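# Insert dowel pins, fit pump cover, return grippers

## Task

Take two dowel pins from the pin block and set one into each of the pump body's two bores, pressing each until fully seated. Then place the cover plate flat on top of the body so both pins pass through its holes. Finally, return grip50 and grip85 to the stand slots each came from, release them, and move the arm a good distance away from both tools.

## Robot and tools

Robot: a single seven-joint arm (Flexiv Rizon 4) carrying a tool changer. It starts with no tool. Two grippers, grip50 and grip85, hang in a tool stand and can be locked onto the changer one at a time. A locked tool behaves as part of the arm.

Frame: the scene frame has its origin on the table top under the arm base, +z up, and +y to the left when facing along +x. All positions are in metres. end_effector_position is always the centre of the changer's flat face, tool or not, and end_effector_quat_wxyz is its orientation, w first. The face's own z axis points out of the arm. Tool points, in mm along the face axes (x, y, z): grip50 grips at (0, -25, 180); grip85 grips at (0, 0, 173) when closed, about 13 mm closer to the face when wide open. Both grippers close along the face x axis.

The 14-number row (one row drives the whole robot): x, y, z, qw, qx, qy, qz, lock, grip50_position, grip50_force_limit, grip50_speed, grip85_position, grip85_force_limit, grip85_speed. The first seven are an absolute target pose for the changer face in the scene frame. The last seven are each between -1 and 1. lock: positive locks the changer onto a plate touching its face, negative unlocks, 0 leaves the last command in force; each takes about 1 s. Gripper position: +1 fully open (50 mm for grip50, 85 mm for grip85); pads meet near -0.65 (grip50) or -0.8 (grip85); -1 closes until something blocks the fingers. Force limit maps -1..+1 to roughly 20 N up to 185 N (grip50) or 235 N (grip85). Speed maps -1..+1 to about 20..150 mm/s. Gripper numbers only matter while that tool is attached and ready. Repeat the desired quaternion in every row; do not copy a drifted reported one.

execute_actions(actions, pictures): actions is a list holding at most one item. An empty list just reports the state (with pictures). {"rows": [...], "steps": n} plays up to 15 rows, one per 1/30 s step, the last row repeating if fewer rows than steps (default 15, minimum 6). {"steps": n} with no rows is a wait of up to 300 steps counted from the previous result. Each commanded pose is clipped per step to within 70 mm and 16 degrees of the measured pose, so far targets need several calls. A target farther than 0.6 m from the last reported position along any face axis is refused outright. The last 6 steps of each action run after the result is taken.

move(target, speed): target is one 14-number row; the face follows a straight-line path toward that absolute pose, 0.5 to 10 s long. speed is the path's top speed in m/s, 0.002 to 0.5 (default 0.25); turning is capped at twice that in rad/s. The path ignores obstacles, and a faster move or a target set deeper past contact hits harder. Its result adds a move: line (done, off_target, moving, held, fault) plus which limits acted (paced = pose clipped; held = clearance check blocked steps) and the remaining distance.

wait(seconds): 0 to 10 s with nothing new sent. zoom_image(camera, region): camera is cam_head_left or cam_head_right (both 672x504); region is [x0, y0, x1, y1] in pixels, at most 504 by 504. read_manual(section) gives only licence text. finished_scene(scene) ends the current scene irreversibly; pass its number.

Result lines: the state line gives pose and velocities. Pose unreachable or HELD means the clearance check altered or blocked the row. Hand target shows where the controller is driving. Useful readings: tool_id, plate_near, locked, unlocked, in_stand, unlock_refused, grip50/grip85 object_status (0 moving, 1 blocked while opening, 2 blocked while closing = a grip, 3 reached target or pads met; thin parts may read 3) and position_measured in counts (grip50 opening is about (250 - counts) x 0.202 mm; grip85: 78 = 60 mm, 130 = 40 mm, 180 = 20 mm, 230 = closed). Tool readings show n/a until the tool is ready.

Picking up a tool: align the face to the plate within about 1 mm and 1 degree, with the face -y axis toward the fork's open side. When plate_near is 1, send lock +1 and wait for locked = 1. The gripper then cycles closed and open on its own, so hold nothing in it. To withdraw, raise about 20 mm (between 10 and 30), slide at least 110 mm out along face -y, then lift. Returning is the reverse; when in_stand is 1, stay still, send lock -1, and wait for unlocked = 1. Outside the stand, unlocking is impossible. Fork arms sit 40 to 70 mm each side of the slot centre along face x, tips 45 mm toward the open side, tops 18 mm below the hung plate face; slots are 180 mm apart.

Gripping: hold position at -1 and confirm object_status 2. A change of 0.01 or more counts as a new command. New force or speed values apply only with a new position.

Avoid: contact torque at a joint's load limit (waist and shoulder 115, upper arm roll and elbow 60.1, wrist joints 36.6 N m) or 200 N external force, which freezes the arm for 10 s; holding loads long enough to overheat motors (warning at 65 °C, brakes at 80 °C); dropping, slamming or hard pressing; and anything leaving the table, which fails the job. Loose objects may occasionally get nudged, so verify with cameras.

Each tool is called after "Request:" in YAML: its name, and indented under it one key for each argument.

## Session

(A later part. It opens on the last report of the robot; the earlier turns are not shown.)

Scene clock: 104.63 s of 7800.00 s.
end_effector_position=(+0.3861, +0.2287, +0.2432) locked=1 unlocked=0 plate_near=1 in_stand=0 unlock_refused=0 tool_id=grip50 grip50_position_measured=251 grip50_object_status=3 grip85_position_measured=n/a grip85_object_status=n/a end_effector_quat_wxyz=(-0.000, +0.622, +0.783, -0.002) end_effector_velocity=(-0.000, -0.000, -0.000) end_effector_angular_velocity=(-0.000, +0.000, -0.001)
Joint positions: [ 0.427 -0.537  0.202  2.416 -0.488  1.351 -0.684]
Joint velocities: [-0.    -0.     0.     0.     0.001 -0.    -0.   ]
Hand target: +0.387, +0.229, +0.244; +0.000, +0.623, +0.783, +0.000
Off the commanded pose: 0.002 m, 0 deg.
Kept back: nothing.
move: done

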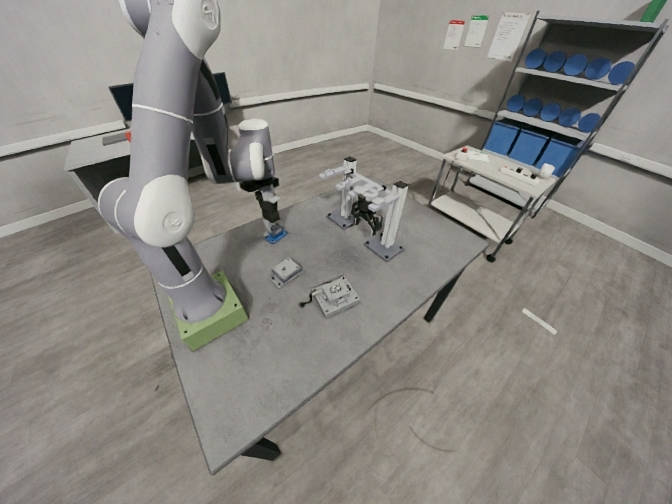

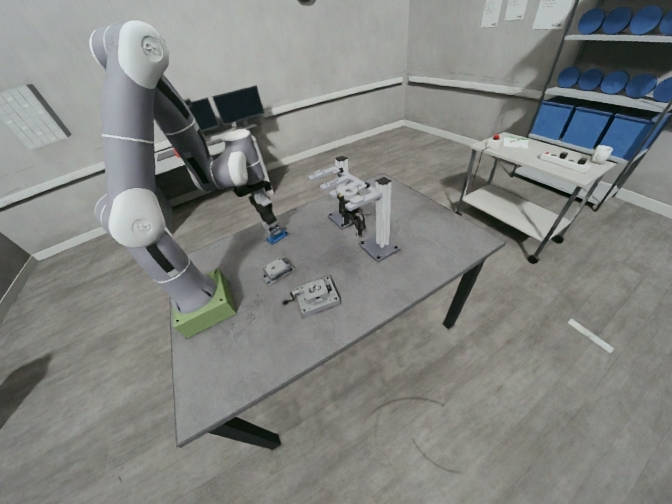

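Request:
move:
  target: [0.384,0.2285,0.262,0,0.6225,0.7826,0,0,-1,-1,-1,1,0,0]
  speed: 0.05

Request:
move:
  target: [0.4658,0.2474,0.262,0,0.6225,0.7826,0,0,-1,-1,-1,1,0,0]
  speed: 0.1

Request:
move:
  target: [0.4658,0.2474,0.2515,0,0.6225,0.7826,0,0,-1,-1,-1,1,0,0]
  speed: 0.01

Request:
zoom_image:
  camera: "cam_head_left"
  region: [255, 210, 300, 248]

Scene clock: 105.70 s of 7800.00 s.
end_effector_position=(+0.3840, +0.2285, +0.2621) locked=1 unlocked=0 plate_near=1 in_stand=0 unlock_refused=0 tool_id=grip50 grip50_position_measured=251 grip50_object_status=3 grip85_position_measured=n/a grip85_object_status=n/a end_effector_quat_wxyz=(+0.000, +0.622, +0.783, +0.000) end_effector_velocity=(+0.000, +0.000, +0.000) end_effector_angular_velocity=(+0.000, -0.000, -0.000)
Joint positions: [ 0.391 -0.486  0.256  2.417 -0.453  1.298 -0.706]
Joint velocities: [-0.001  0.     0.001 -0.    -0.001 -0.     0.001]
Hand target: +0.384, +0.228, +0.262; +0.000, +0.622, +0.783, -0.000
Off the commanded pose: 0.000 m, 0 deg.
Kept back: nothing.
move: done

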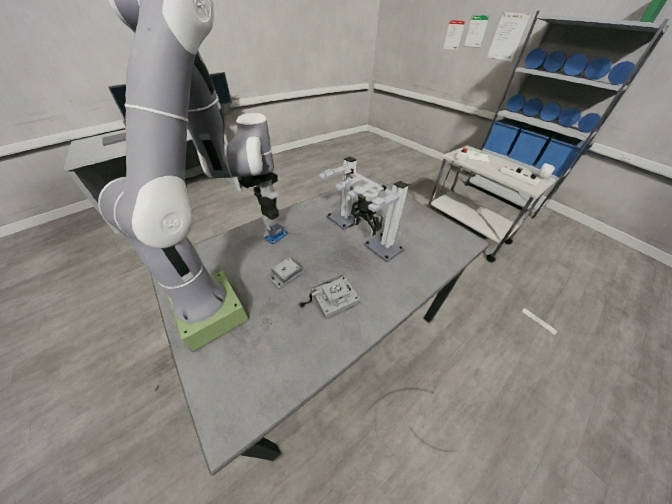

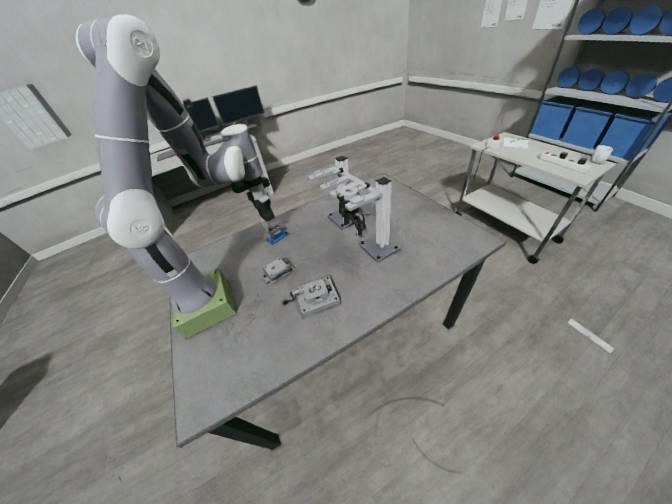

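Scene clock: 106.83 s of 7800.00 s.
end_effector_position=(+0.4659, +0.2475, +0.2624) locked=1 unlocked=0 plate_near=1 in_stand=0 unlock_refused=0 tool_id=grip50 grip50_position_measured=251 grip50_object_status=3 grip85_position_measured=n/a grip85_object_status=n/a end_effector_quat_wxyz=(+0.000, +0.622, +0.783, +0.000) end_effector_velocity=(-0.000, +0.000, -0.000) end_effector_angular_velocity=(+0.000, +0.000, -0.000)
Joint positions: [ 0.322 -0.594  0.293  2.173 -0.406  1.152 -0.822]
Joint velocities: [ 0.  0.  0.  0.  0. -0.  0.]
Hand target: +0.466, +0.247, +0.262; -0.000, +0.623, +0.783, +0.000
Off the commanded pose: 0.000 m, 0 deg.
Kept back: nothing.
move: done

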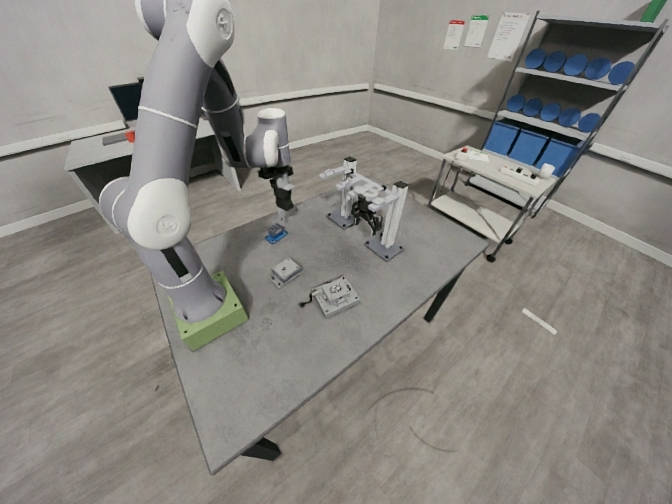

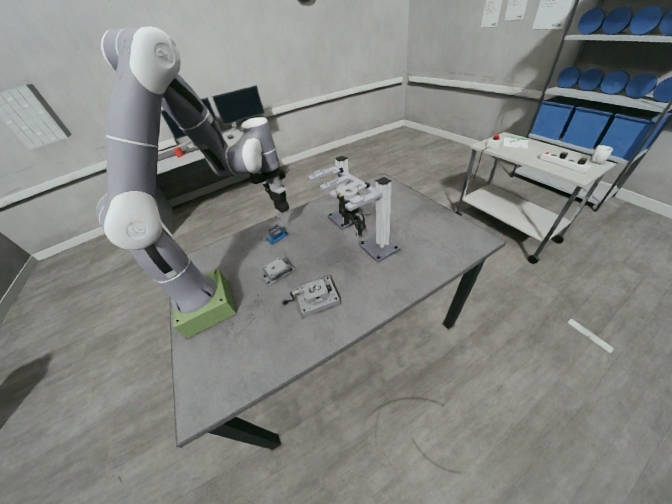

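Scene clock: 108.13 s of 7800.00 s.
end_effector_position=(+0.4659, +0.2474, +0.2516) locked=1 unlocked=0 plate_near=1 in_stand=0 unlock_refused=0 tool_id=grip50 grip50_position_measured=251 grip50_object_status=3 grip85_position_measured=n/a grip85_object_status=n/a end_effector_quat_wxyz=(-0.000, +0.623, +0.783, -0.000) end_effector_velocity=(+0.000, +0.000, +0.000) end_effector_angular_velocity=(+0.000, -0.000, +0.001)
Joint positions: [ 0.336 -0.617  0.273  2.175 -0.418  1.179 -0.813]
Joint velocities: [ 0.001  0.    -0.001  0.     0.     0.    -0.001]
Hand target: +0.466, +0.247, +0.252; -0.000, +0.623, +0.783, +0.000
Off the commanded pose: 0.000 m, 0 deg.
Kept back: nothing.
move: done

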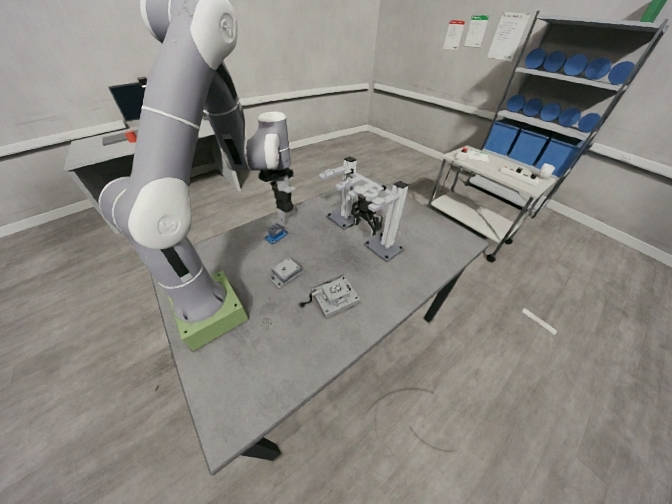

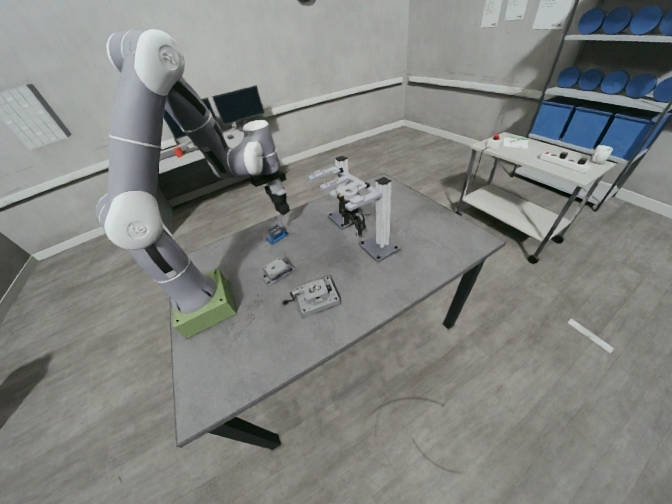

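Region (255, 210, 300, 248) of cam_head_left's 672x504 image, scaled by 11.200, with more detail than that image has; it fills the top 426 rows of this view, and the rest is white.

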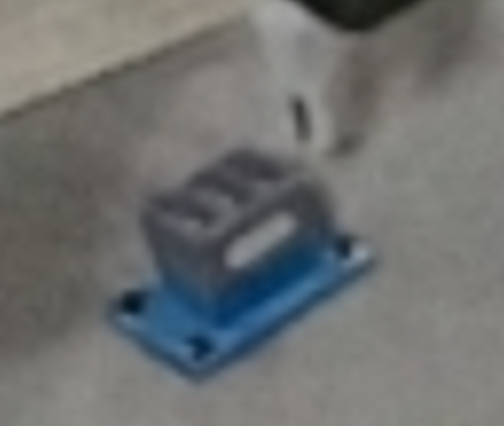

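Approach to s=30.

Request:
move:
  target: [0.4600,0.2461,0.244,0,0.6225,0.7826,0,0,-1,-1,-1,1,0,0]
  speed: 0.01

Request:
move:
  target: [0.4522,0.2443,0.244,0,0.6225,0.7826,0,0,-1,-1,-1,1,0,0]
  speed: 0.005

Scene clock: 109.57 s of 7800.00 s.
end_effector_position=(+0.4600, +0.2461, +0.2441) locked=1 unlocked=0 plate_near=1 in_stand=0 unlock_refused=0 tool_id=grip50 grip50_position_measured=251 grip50_object_status=3 grip85_position_measured=n/a grip85_object_status=n/a end_effector_quat_wxyz=(+0.000, +0.623, +0.783, -0.000) end_effector_velocity=(-0.000, -0.000, -0.000) end_effector_angular_velocity=(-0.000, -0.000, -0.001)
Joint positions: [ 0.352 -0.626  0.255  2.194 -0.428  1.209 -0.8  ]
Joint velocities: [ 0.001 -0.    -0.001  0.    -0.     0.     0.001]
Hand target: +0.460, +0.246, +0.244; -0.000, +0.623, +0.783, +0.000
Off the commanded pose: 0.000 m, 0 deg.
Kept back: nothing.
move: done

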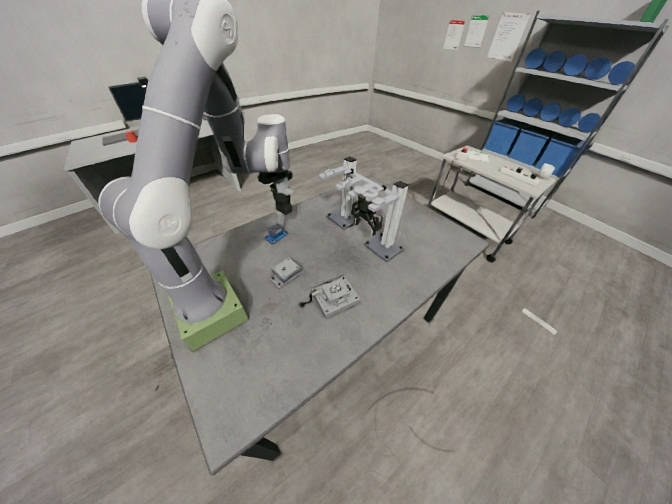

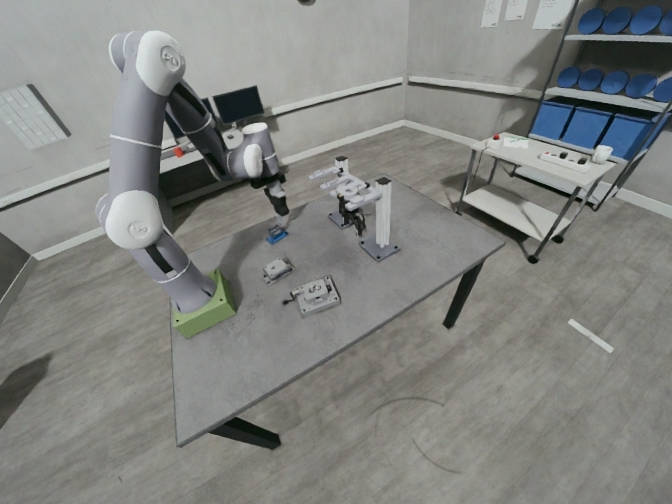

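Scene clock: 111.40 s of 7800.00 s.
end_effector_position=(+0.4522, +0.2442, +0.2438) locked=1 unlocked=0 plate_near=1 in_stand=0 unlock_refused=0 tool_id=grip50 grip50_position_measured=251 grip50_object_status=3 grip85_position_measured=n/a grip85_object_status=n/a end_effector_quat_wxyz=(-0.000, +0.622, +0.783, -0.000) end_effector_velocity=(+0.000, -0.000, -0.000) end_effector_angular_velocity=(-0.000, -0.000, +0.001)
Joint positions: [ 0.361 -0.616  0.248  2.218 -0.429  1.225 -0.792]
Joint velocities: [ 0.    -0.    -0.    -0.     0.    -0.    -0.001]
Hand target: +0.452, +0.244, +0.244; +0.000, +0.623, +0.783, -0.000
Off the commanded pose: 0.000 m, 0 deg.
Kept back: nothing.
move: done

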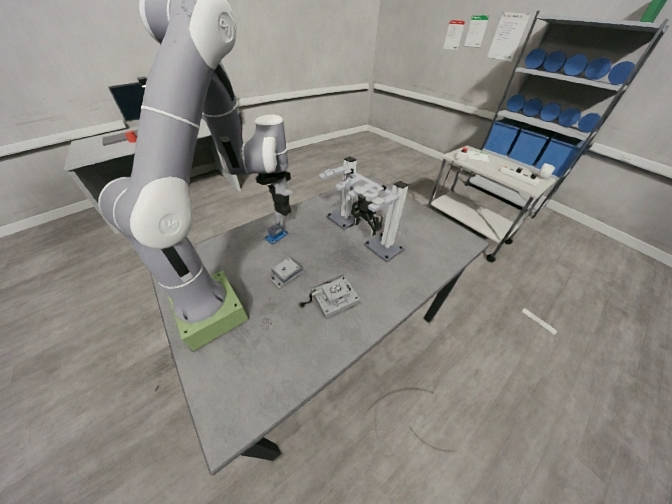

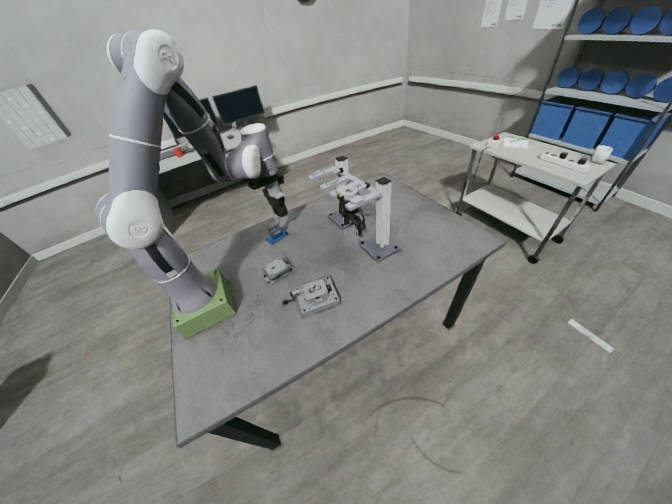

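Request:
move:
  target: [0.4464,0.2429,0.244,0,0.6225,0.7826,0,0,-1,-1,-1,1,0,0]
  speed: 0.005

Scene clock: 113.03 s of 7800.00 s.
end_effector_position=(+0.4493, +0.2437, +0.2461) locked=1 unlocked=0 plate_near=1 in_stand=0 unlock_refused=0 tool_id=grip50 grip50_position_measured=251 grip50_object_status=3 grip85_position_measured=n/a grip85_object_status=n/a end_effector_quat_wxyz=(+0.001, +0.623, +0.782, +0.004) end_effector_velocity=(-0.000, -0.000, -0.000) end_effector_angular_velocity=(-0.000, +0.000, -0.001)
Joint positions: [ 0.367 -0.606  0.243  2.232 -0.431  1.239 -0.785]
Joint velocities: [-0.     0.    -0.     0.    -0.    -0.     0.002]
Hand target: +0.446, +0.243, +0.244; +0.000, +0.623, +0.783, +0.000
Off the commanded pose: 0.004 m, 0 deg.
Kept back: nothing.
move: off_target

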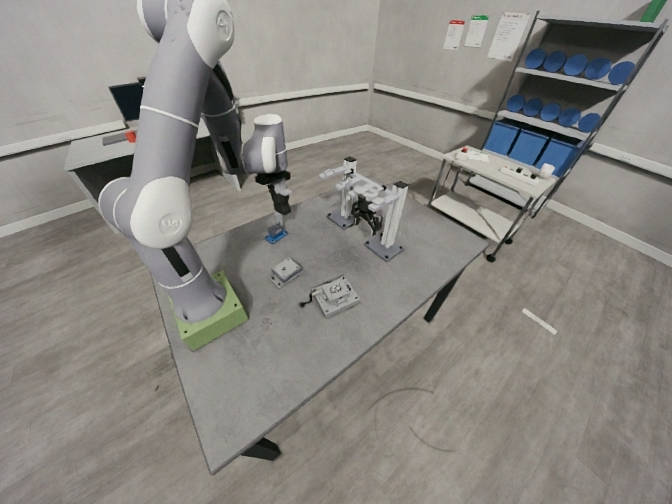

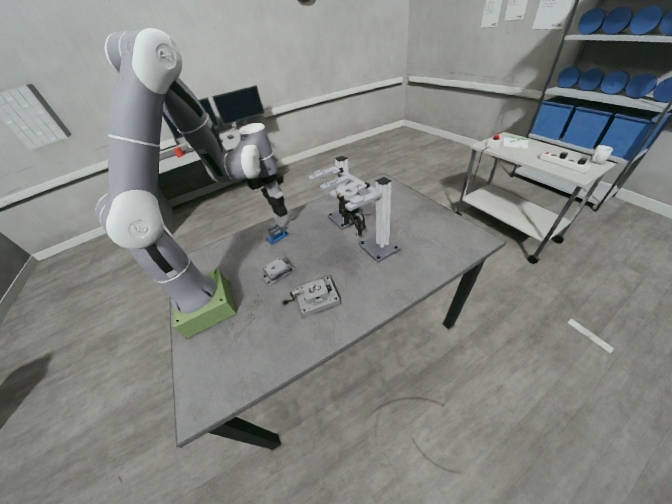

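Request:
move:
  target: [0.452,0.2442,0.258,0,0.6225,0.7826,0,0,-0.25,-1,0,1,0,0]
  speed: 0.05

Request:
move:
  target: [0.4181,0.2364,0.257,0,0.6225,0.7826,0,0,-0.25,-1,0,1,0,0]
  speed: 0.05

Request:
move:
  target: [0.4181,0.2364,0.2515,0,0.6225,0.7826,0,0,-0.25,-1,0,1,0,0]
  speed: 0.005

Scene clock: 114.03 s of 7800.00 s.
end_effector_position=(+0.4520, +0.2443, +0.2581) locked=1 unlocked=0 plate_near=1 in_stand=0 unlock_refused=0 tool_id=grip50 grip50_position_measured=189 grip50_object_status=3 grip85_position_measured=n/a grip85_object_status=n/a end_effector_quat_wxyz=(+0.000, +0.622, +0.783, +0.000) end_effector_velocity=(-0.000, +0.000, -0.000) end_effector_angular_velocity=(+0.001, +0.000, -0.001)
Joint positions: [ 0.344 -0.583  0.275  2.216 -0.409  1.188 -0.806]
Joint velocities: [-0.001 -0.     0.001  0.     0.     0.     0.001]
Hand target: +0.452, +0.244, +0.258; +0.000, +0.622, +0.783, -0.000
Off the commanded pose: 0.000 m, 0 deg.
Kept back: nothing.
move: done

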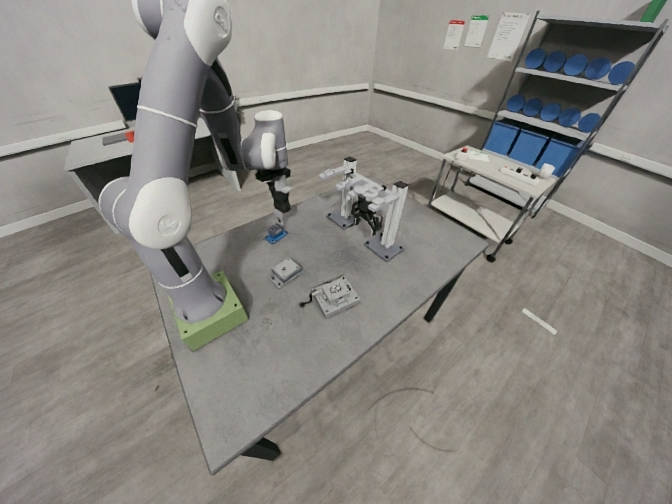

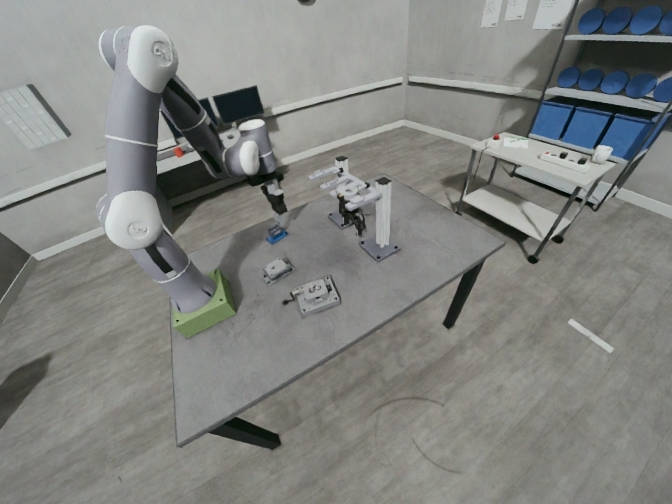

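Scene clock: 115.00 s of 7800.00 s.
end_effector_position=(+0.4180, +0.2363, +0.2567) locked=1 unlocked=0 plate_near=1 in_stand=0 unlock_refused=0 tool_id=grip50 grip50_position_measured=189 grip50_object_status=3 grip85_position_measured=n/a grip85_object_status=n/a end_effector_quat_wxyz=(-0.000, +0.623, +0.783, -0.000) end_effector_velocity=(-0.000, -0.000, +0.000) end_effector_angular_velocity=(+0.000, +0.000, -0.002)
Joint positions: [ 0.375 -0.541  0.256  2.318 -0.427  1.252 -0.76 ]
Joint velocities: [ 0.     0.    -0.     0.     0.001  0.     0.001]
Hand target: +0.418, +0.236, +0.257; +0.000, +0.623, +0.783, -0.000
Off the commanded pose: 0.000 m, 0 deg.
Kept back: nothing.
move: done

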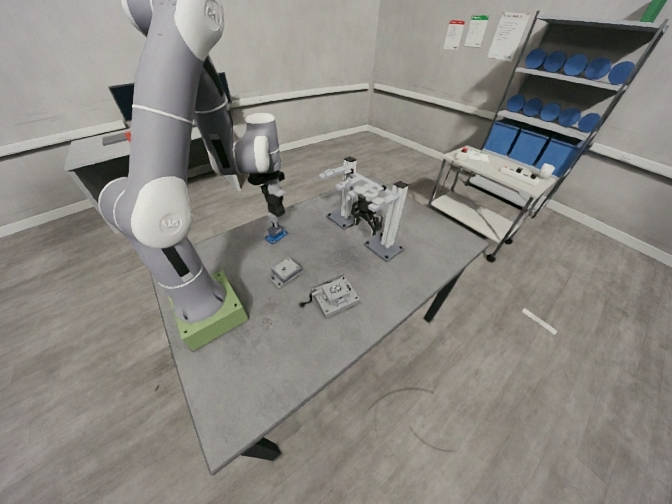

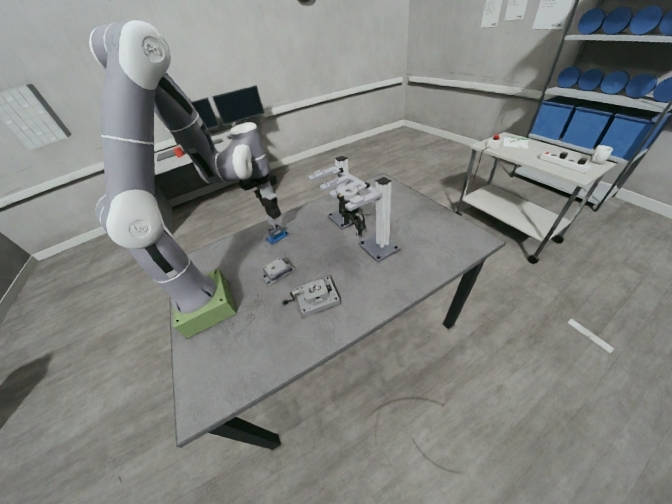

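Scene clock: 116.27 s of 7800.00 s.
end_effector_position=(+0.4182, +0.2364, +0.2516) locked=1 unlocked=0 plate_near=1 in_stand=0 unlock_refused=0 tool_id=grip50 grip50_position_measured=189 grip50_object_status=3 grip85_position_measured=n/a grip85_object_status=n/a end_effector_quat_wxyz=(+0.000, +0.622, +0.783, -0.000) end_effector_velocity=(+0.000, +0.000, +0.000) end_effector_angular_velocity=(+0.000, -0.001, +0.000)
Joint positions: [ 0.386 -0.553  0.242  2.32  -0.434  1.268 -0.755]
Joint velocities: [ 0.001  0.    -0.001 -0.     0.     0.    -0.001]
Hand target: +0.418, +0.236, +0.252; -0.000, +0.623, +0.783, +0.000
Off the commanded pose: 0.000 m, 0 deg.
Kept back: nothing.
move: done

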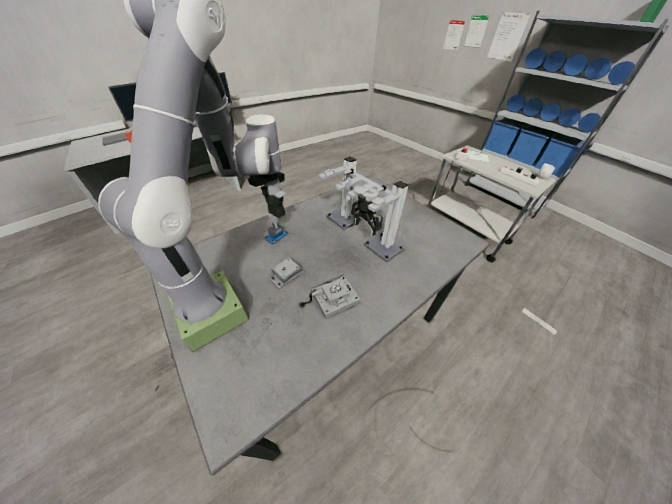

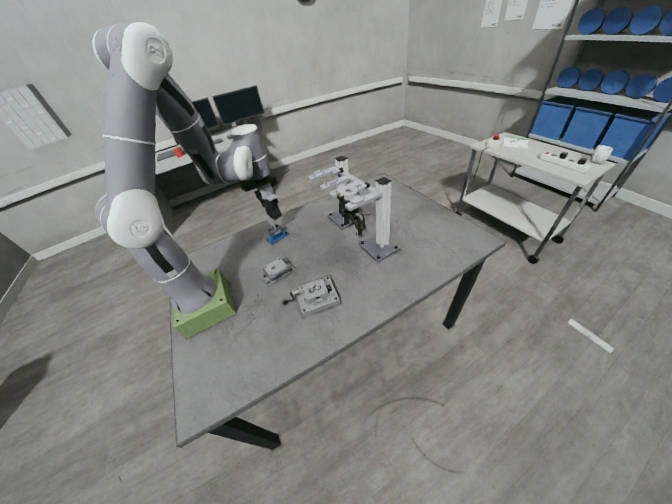

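In. Deeper.

Request:
move:
  target: [0.4181,0.2364,0.244,0,0.6225,0.7826,0,0,-0.25,-1,0,1,0,0]
  speed: 0.005

Scene clock: 118.23 s of 7800.00 s.
end_effector_position=(+0.4182, +0.2364, +0.2441) locked=1 unlocked=0 plate_near=1 in_stand=0 unlock_refused=0 tool_id=grip50 grip50_position_measured=189 grip50_object_status=3 grip85_position_measured=n/a grip85_object_status=n/a end_effector_quat_wxyz=(+0.000, +0.622, +0.783, +0.000) end_effector_velocity=(-0.000, +0.000, -0.000) end_effector_angular_velocity=(-0.000, +0.000, +0.001)
Joint positions: [ 0.401 -0.571  0.221  2.322 -0.442  1.291 -0.748]
Joint velocities: [ 0.001 -0.    -0.     0.    -0.    -0.    -0.001]
Hand target: +0.418, +0.236, +0.244; -0.000, +0.623, +0.783, +0.000
Off the commanded pose: 0.000 m, 0 deg.
Kept back: nothing.
move: done

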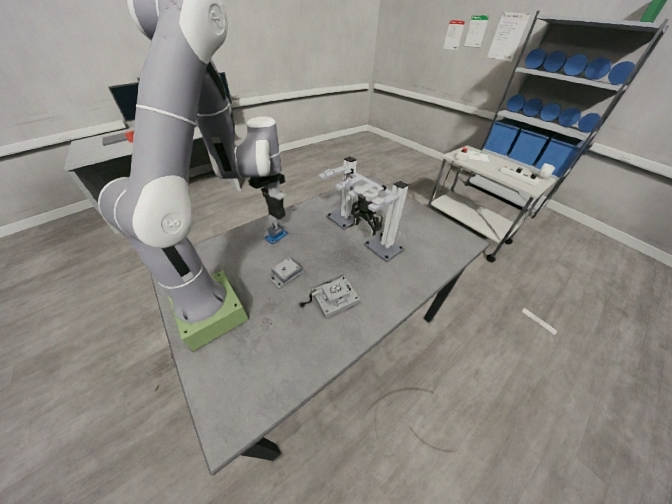

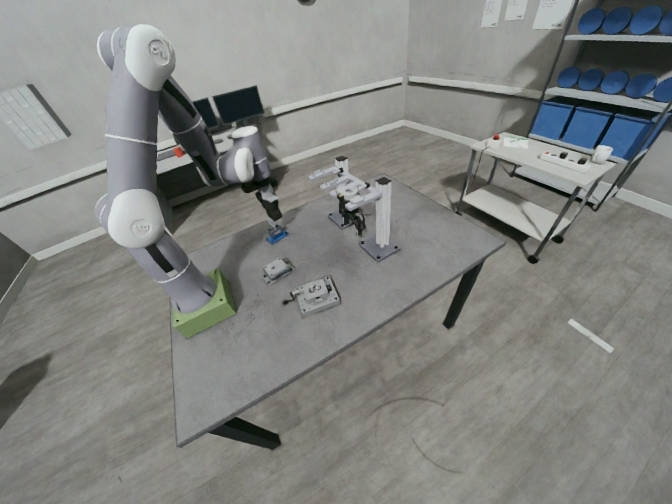

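Request:
move:
  target: [0.4181,0.2364,0.2395,0,0.6225,0.7826,0,0,-0.25,-1,0,1,0,0]
  speed: 0.005

Scene clock: 119.60 s of 7800.00 s.
end_effector_position=(+0.4182, +0.2364, +0.2396) locked=1 unlocked=0 plate_near=1 in_stand=0 unlock_refused=0 tool_id=grip50 grip50_position_measured=189 grip50_object_status=3 grip85_position_measured=n/a grip85_object_status=n/a end_effector_quat_wxyz=(+0.000, +0.622, +0.783, -0.000) end_effector_velocity=(-0.000, +0.000, -0.000) end_effector_angular_velocity=(-0.000, +0.001, -0.000)
Joint positions: [ 0.411 -0.582  0.209  2.323 -0.446  1.305 -0.744]
Joint velocities: [ 0. -0.  0.  0.  0. -0.  0.]
Hand target: +0.418, +0.236, +0.240; -0.000, +0.623, +0.783, +0.000
Off the commanded pose: 0.000 m, 0 deg.
Kept back: nothing.
move: done

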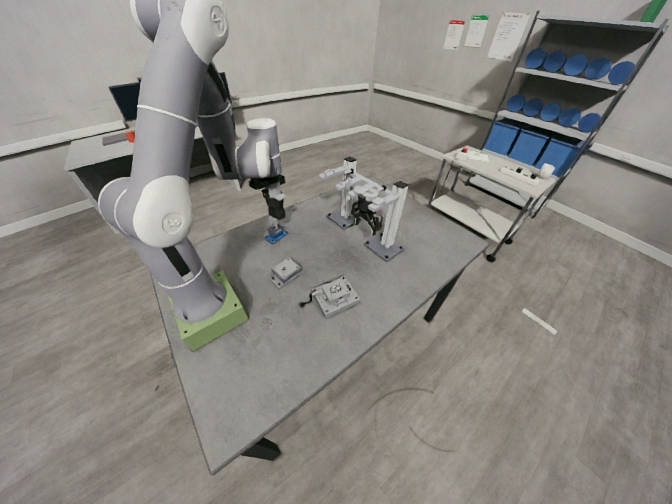

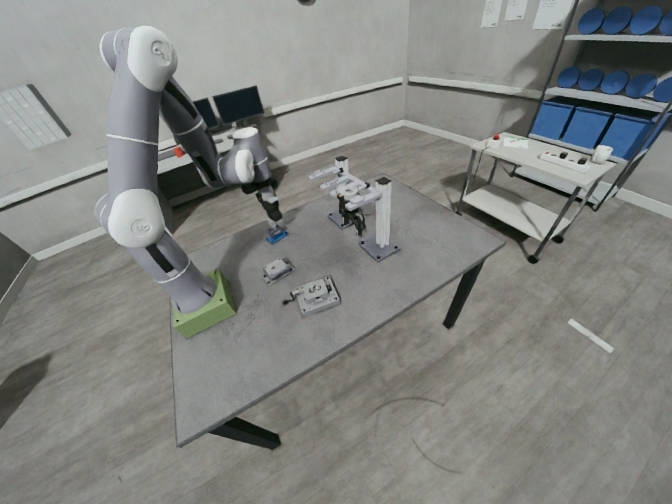

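Request:
move:
  target: [0.4181,0.2364,0.2395,0,0.6225,0.7826,0,0,-1,0.3,-0.5,1,0,0]
  speed: 0.005

Request:
move:
  target: [0.4181,0.2364,0.30,0,0.6225,0.7826,0,0,-1,0.3,-0.5,1,0,0]
  speed: 0.05

Request:
zoom_image:
  camera: "cam_head_left"
  region: [250, 195, 300, 240]

Request:
zoom_image:
  camera: "cam_head_left"
  region: [315, 275, 355, 305]

Request:
zoom_image:
  camera: "cam_head_right"
  region: [297, 275, 337, 305]

Scene clock: 120.70 s of 7800.00 s.
end_effector_position=(+0.4181, +0.2365, +0.2396) locked=1 unlocked=0 plate_near=1 in_stand=0 unlock_refused=0 tool_id=grip50 grip50_position_measured=248 grip50_object_status=2 grip85_position_measured=n/a grip85_object_status=n/a end_effector_quat_wxyz=(+0.000, +0.622, +0.783, +0.000) end_effector_velocity=(-0.000, +0.000, +0.000) end_effector_angular_velocity=(+0.000, -0.000, -0.000)
Joint positions: [ 0.411 -0.582  0.209  2.323 -0.446  1.305 -0.744]
Joint velocities: [-0.     0.     0.    -0.    -0.     0.     0.001]
Hand target: +0.418, +0.236, +0.240; -0.000, +0.623, +0.783, -0.000
Off the commanded pose: 0.000 m, 0 deg.
Kept back: nothing.
move: done

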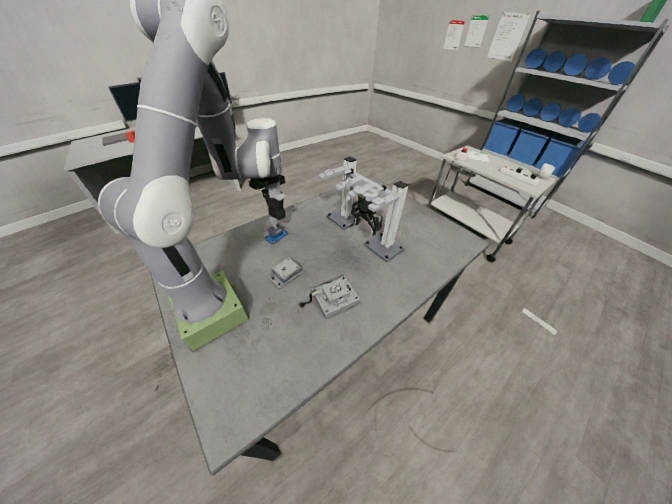

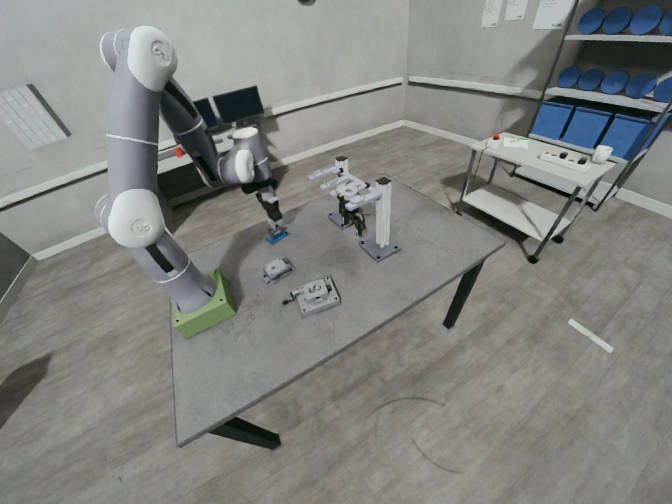

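Scene clock: 122.17 s of 7800.00 s.
end_effector_position=(+0.4181, +0.2364, +0.3002) locked=1 unlocked=0 plate_near=1 in_stand=0 unlock_refused=0 tool_id=grip50 grip50_position_measured=248 grip50_object_status=2 grip85_position_measured=n/a grip85_object_status=n/a end_effector_quat_wxyz=(+0.000, +0.622, +0.783, +0.000) end_effector_velocity=(-0.000, +0.000, -0.000) end_effector_angular_velocity=(+0.000, +0.000, +0.002)
Joint positions: [ 0.322 -0.437  0.344  2.296 -0.336  1.124 -0.824]
Joint velocities: [-0.    -0.     0.001  0.    -0.     0.    -0.001]
Hand target: +0.418, +0.236, +0.300; +0.000, +0.622, +0.783, -0.000
Off the commanded pose: 0.000 m, 0 deg.
Kept back: nothing.
move: done

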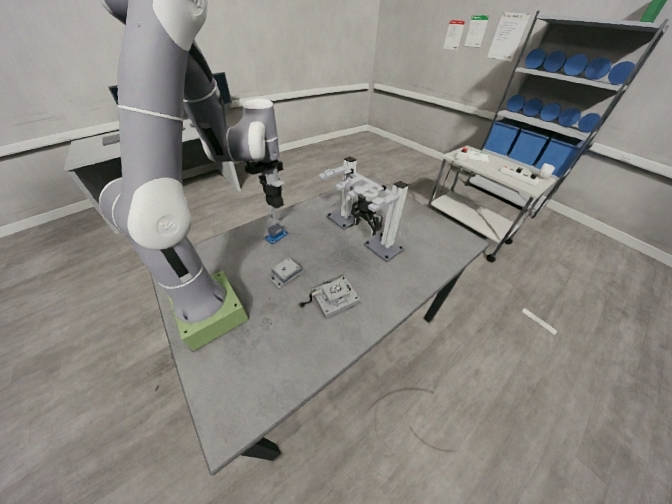

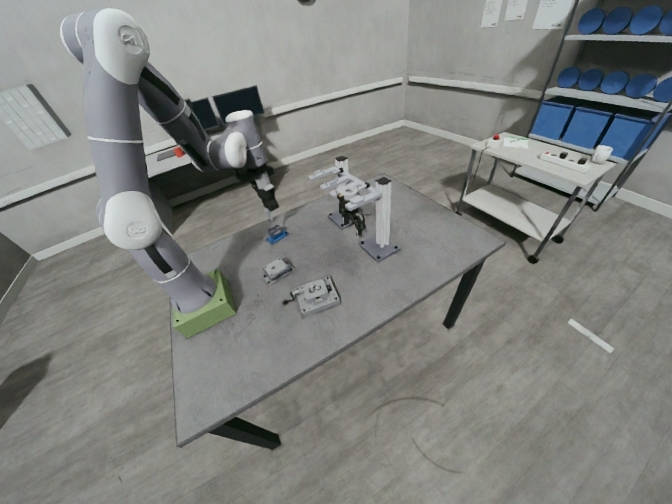

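Region (250, 195, 300, 240) of cam_head_left's 672x504 image, scaled by 10.080, with more detail than that image has; it fills the top 454 rows of this view, and the rest is white.

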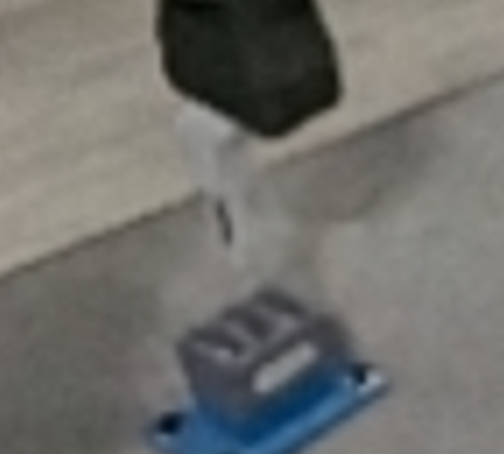

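Region (315, 275, 355, 305) of cam_head_left's 672x504 image, scaled by 12.600, with more detail than that image has; it fills the top 378 rows of this view, and the rest is white.

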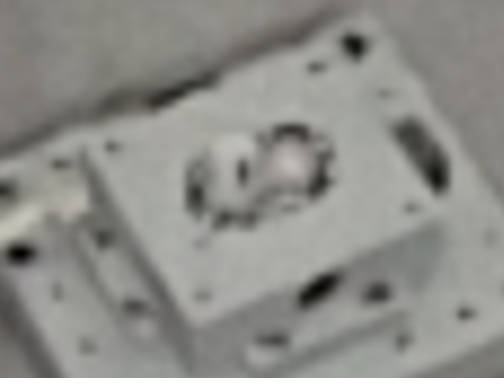

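Region (297, 275, 337, 305) of cam_head_right's 672x504 image, scaled by 12.600, with more detail than that image has; it fills the top 378 rows of this view, and the rest is white.

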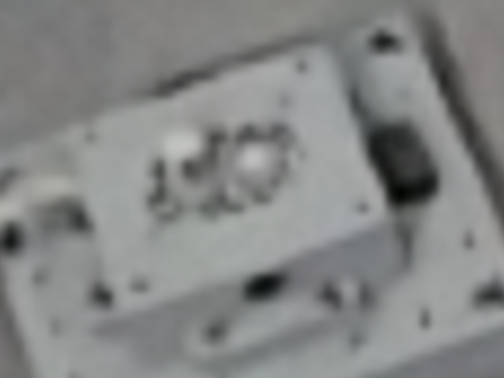

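Request:
move:
  target: [0.36,-0.30,0.50,0,0.7071,0.7071,0,0,-1,0.3,-0.5,1,0,0]
  speed: 0.4

Scene clock: 124.30 s of 7800.00 s.
end_effector_position=(+0.3601, -0.2999, +0.4997) locked=1 unlocked=0 plate_near=1 in_stand=0 unlock_refused=0 tool_id=grip50 grip50_position_measured=248 grip50_object_status=2 grip85_position_measured=n/a grip85_object_status=n/a end_effector_quat_wxyz=(+0.002, +0.707, +0.707, -0.001) end_effector_velocity=(-0.000, +0.000, -0.000) end_effector_angular_velocity=(+0.001, -0.000, -0.001)
Joint positions: [-0.383  0.065 -0.107  2.168 -0.004  0.537 -2.025]
Joint velocities: [-0.    -0.     0.     0.     0.001  0.     0.001]
Hand target: +0.360, -0.300, +0.500; +0.002, +0.707, +0.707, -0.001
Off the commanded pose: 0.000 m, 0 deg.
Kept back: nothing.
move: done

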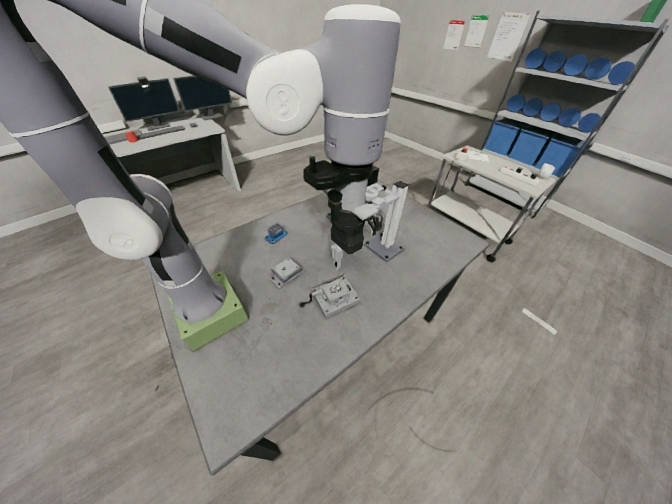

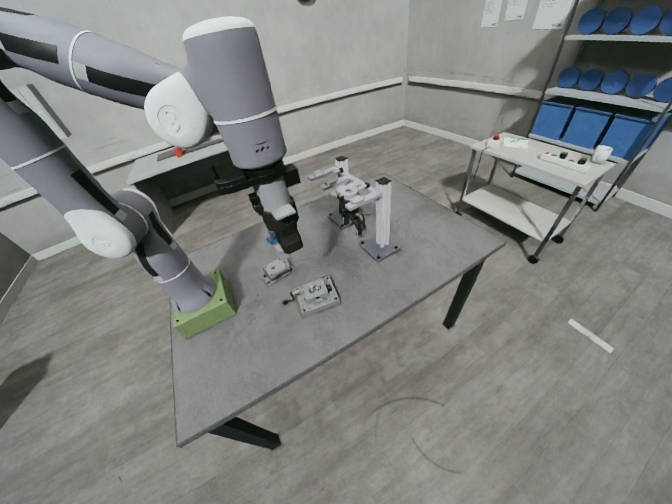

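Request:
zoom_image:
  camera: "cam_head_left"
  region: [315, 235, 365, 280]

Request:
zoom_image:
  camera: "cam_head_right"
  region: [260, 220, 310, 270]

Request:
zoom_image:
  camera: "cam_head_left"
  region: [260, 218, 295, 245]

Region (315, 235, 365, 280) of cam_head_left's 672x504 image, scaled by 10.080, with more detail than that image has; it fills the top 454 rows of this view, and the rest is white.

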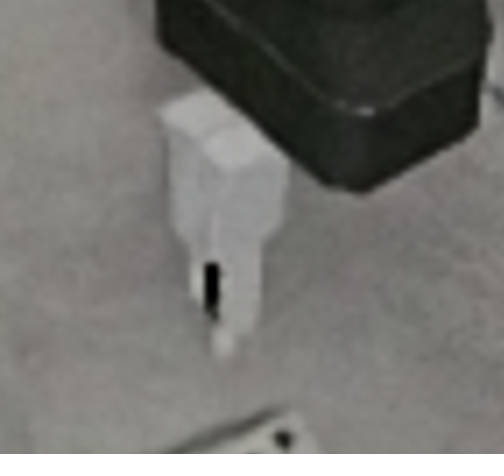

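Region (260, 220, 310, 270) of cam_head_right's 672x504 image, scaled by 10.080, with more detail than that image has.

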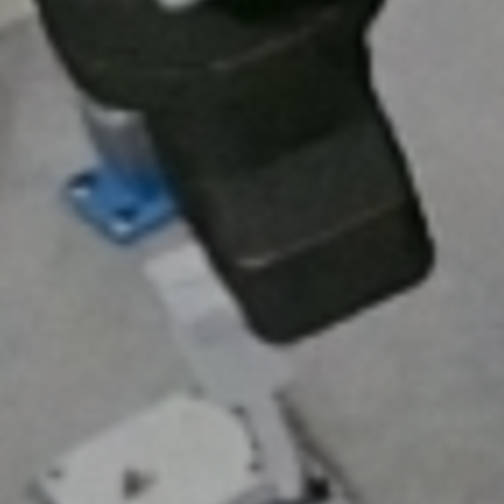

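Region (260, 218, 295, 245) of cam_head_left's 672x504 image, scaled by 14.400, with more detail than that image has; it fills the top 389 rows of this view, and the rest is white.

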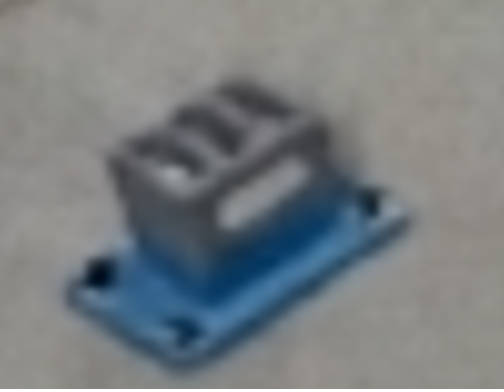

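Request:
move:
  target: [0.3965,-0.2362,0.278,0,0.770,0.638,0,0,-1,0.3,-0.5,1,0,0]
  speed: 0.2

Request:
zoom_image:
  camera: "cam_head_left"
  region: [310, 265, 360, 305]

Request:
zoom_image:
  camera: "cam_head_right"
  region: [290, 265, 340, 305]

Scene clock: 127.03 s of 7800.00 s.
end_effector_position=(+0.3968, -0.2363, +0.2779) locked=1 unlocked=0 plate_near=1 in_stand=0 unlock_refused=0 tool_id=grip50 grip50_position_measured=248 grip50_object_status=2 grip85_position_measured=n/a grip85_object_status=n/a end_effector_quat_wxyz=(-0.001, +0.770, +0.638, +0.000) end_effector_velocity=(+0.000, -0.000, +0.001) end_effector_angular_velocity=(-0.001, -0.002, +0.001)
Joint positions: [-0.273 -0.432 -0.045  2.344  0.069  1.207 -1.727]
Joint velocities: [-0.     0.002 -0.     0.    -0.     0.    -0.001]
Hand target: +0.397, -0.236, +0.278; -0.000, +0.770, +0.638, +0.000
Off the commanded pose: 0.000 m, 0 deg.
Kept back: nothing.
move: done

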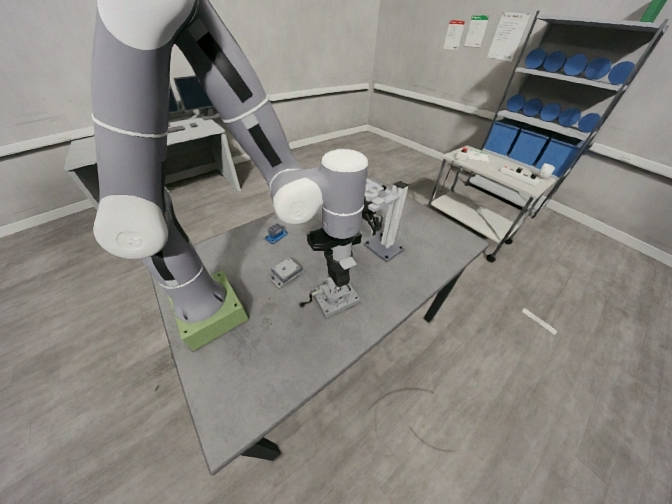

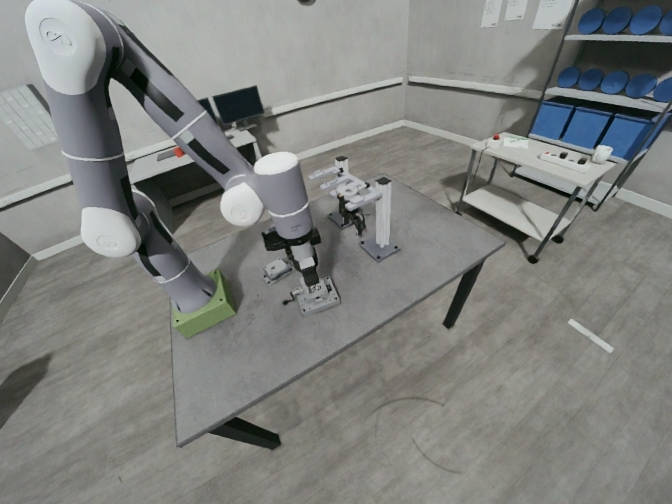

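Region (310, 265, 360, 305) of cam_head_left's 672x504 image, scaled by 10.080, with more detail than that image has; it fills the top 403 rows of this view, and the rest is white.

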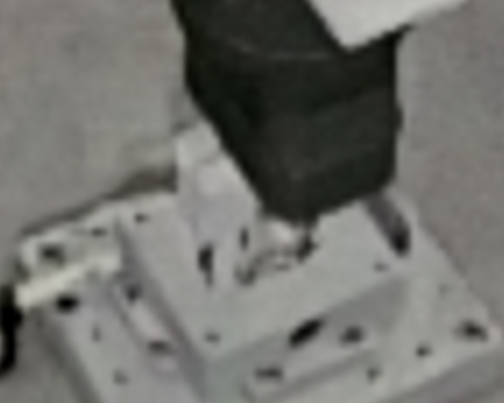

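Region (290, 265, 340, 305) of cam_head_right's 672x504 image, scaled by 10.080, with more detail than that image has; it fills the top 403 rows of this view, and the rest is white.

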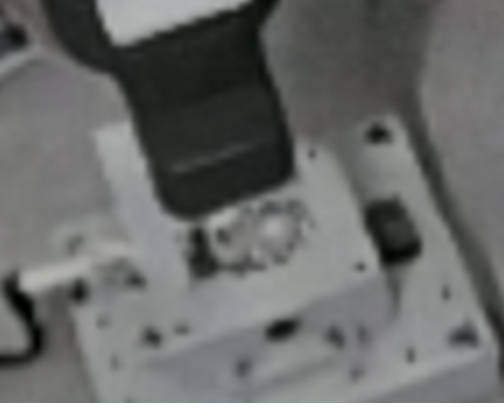

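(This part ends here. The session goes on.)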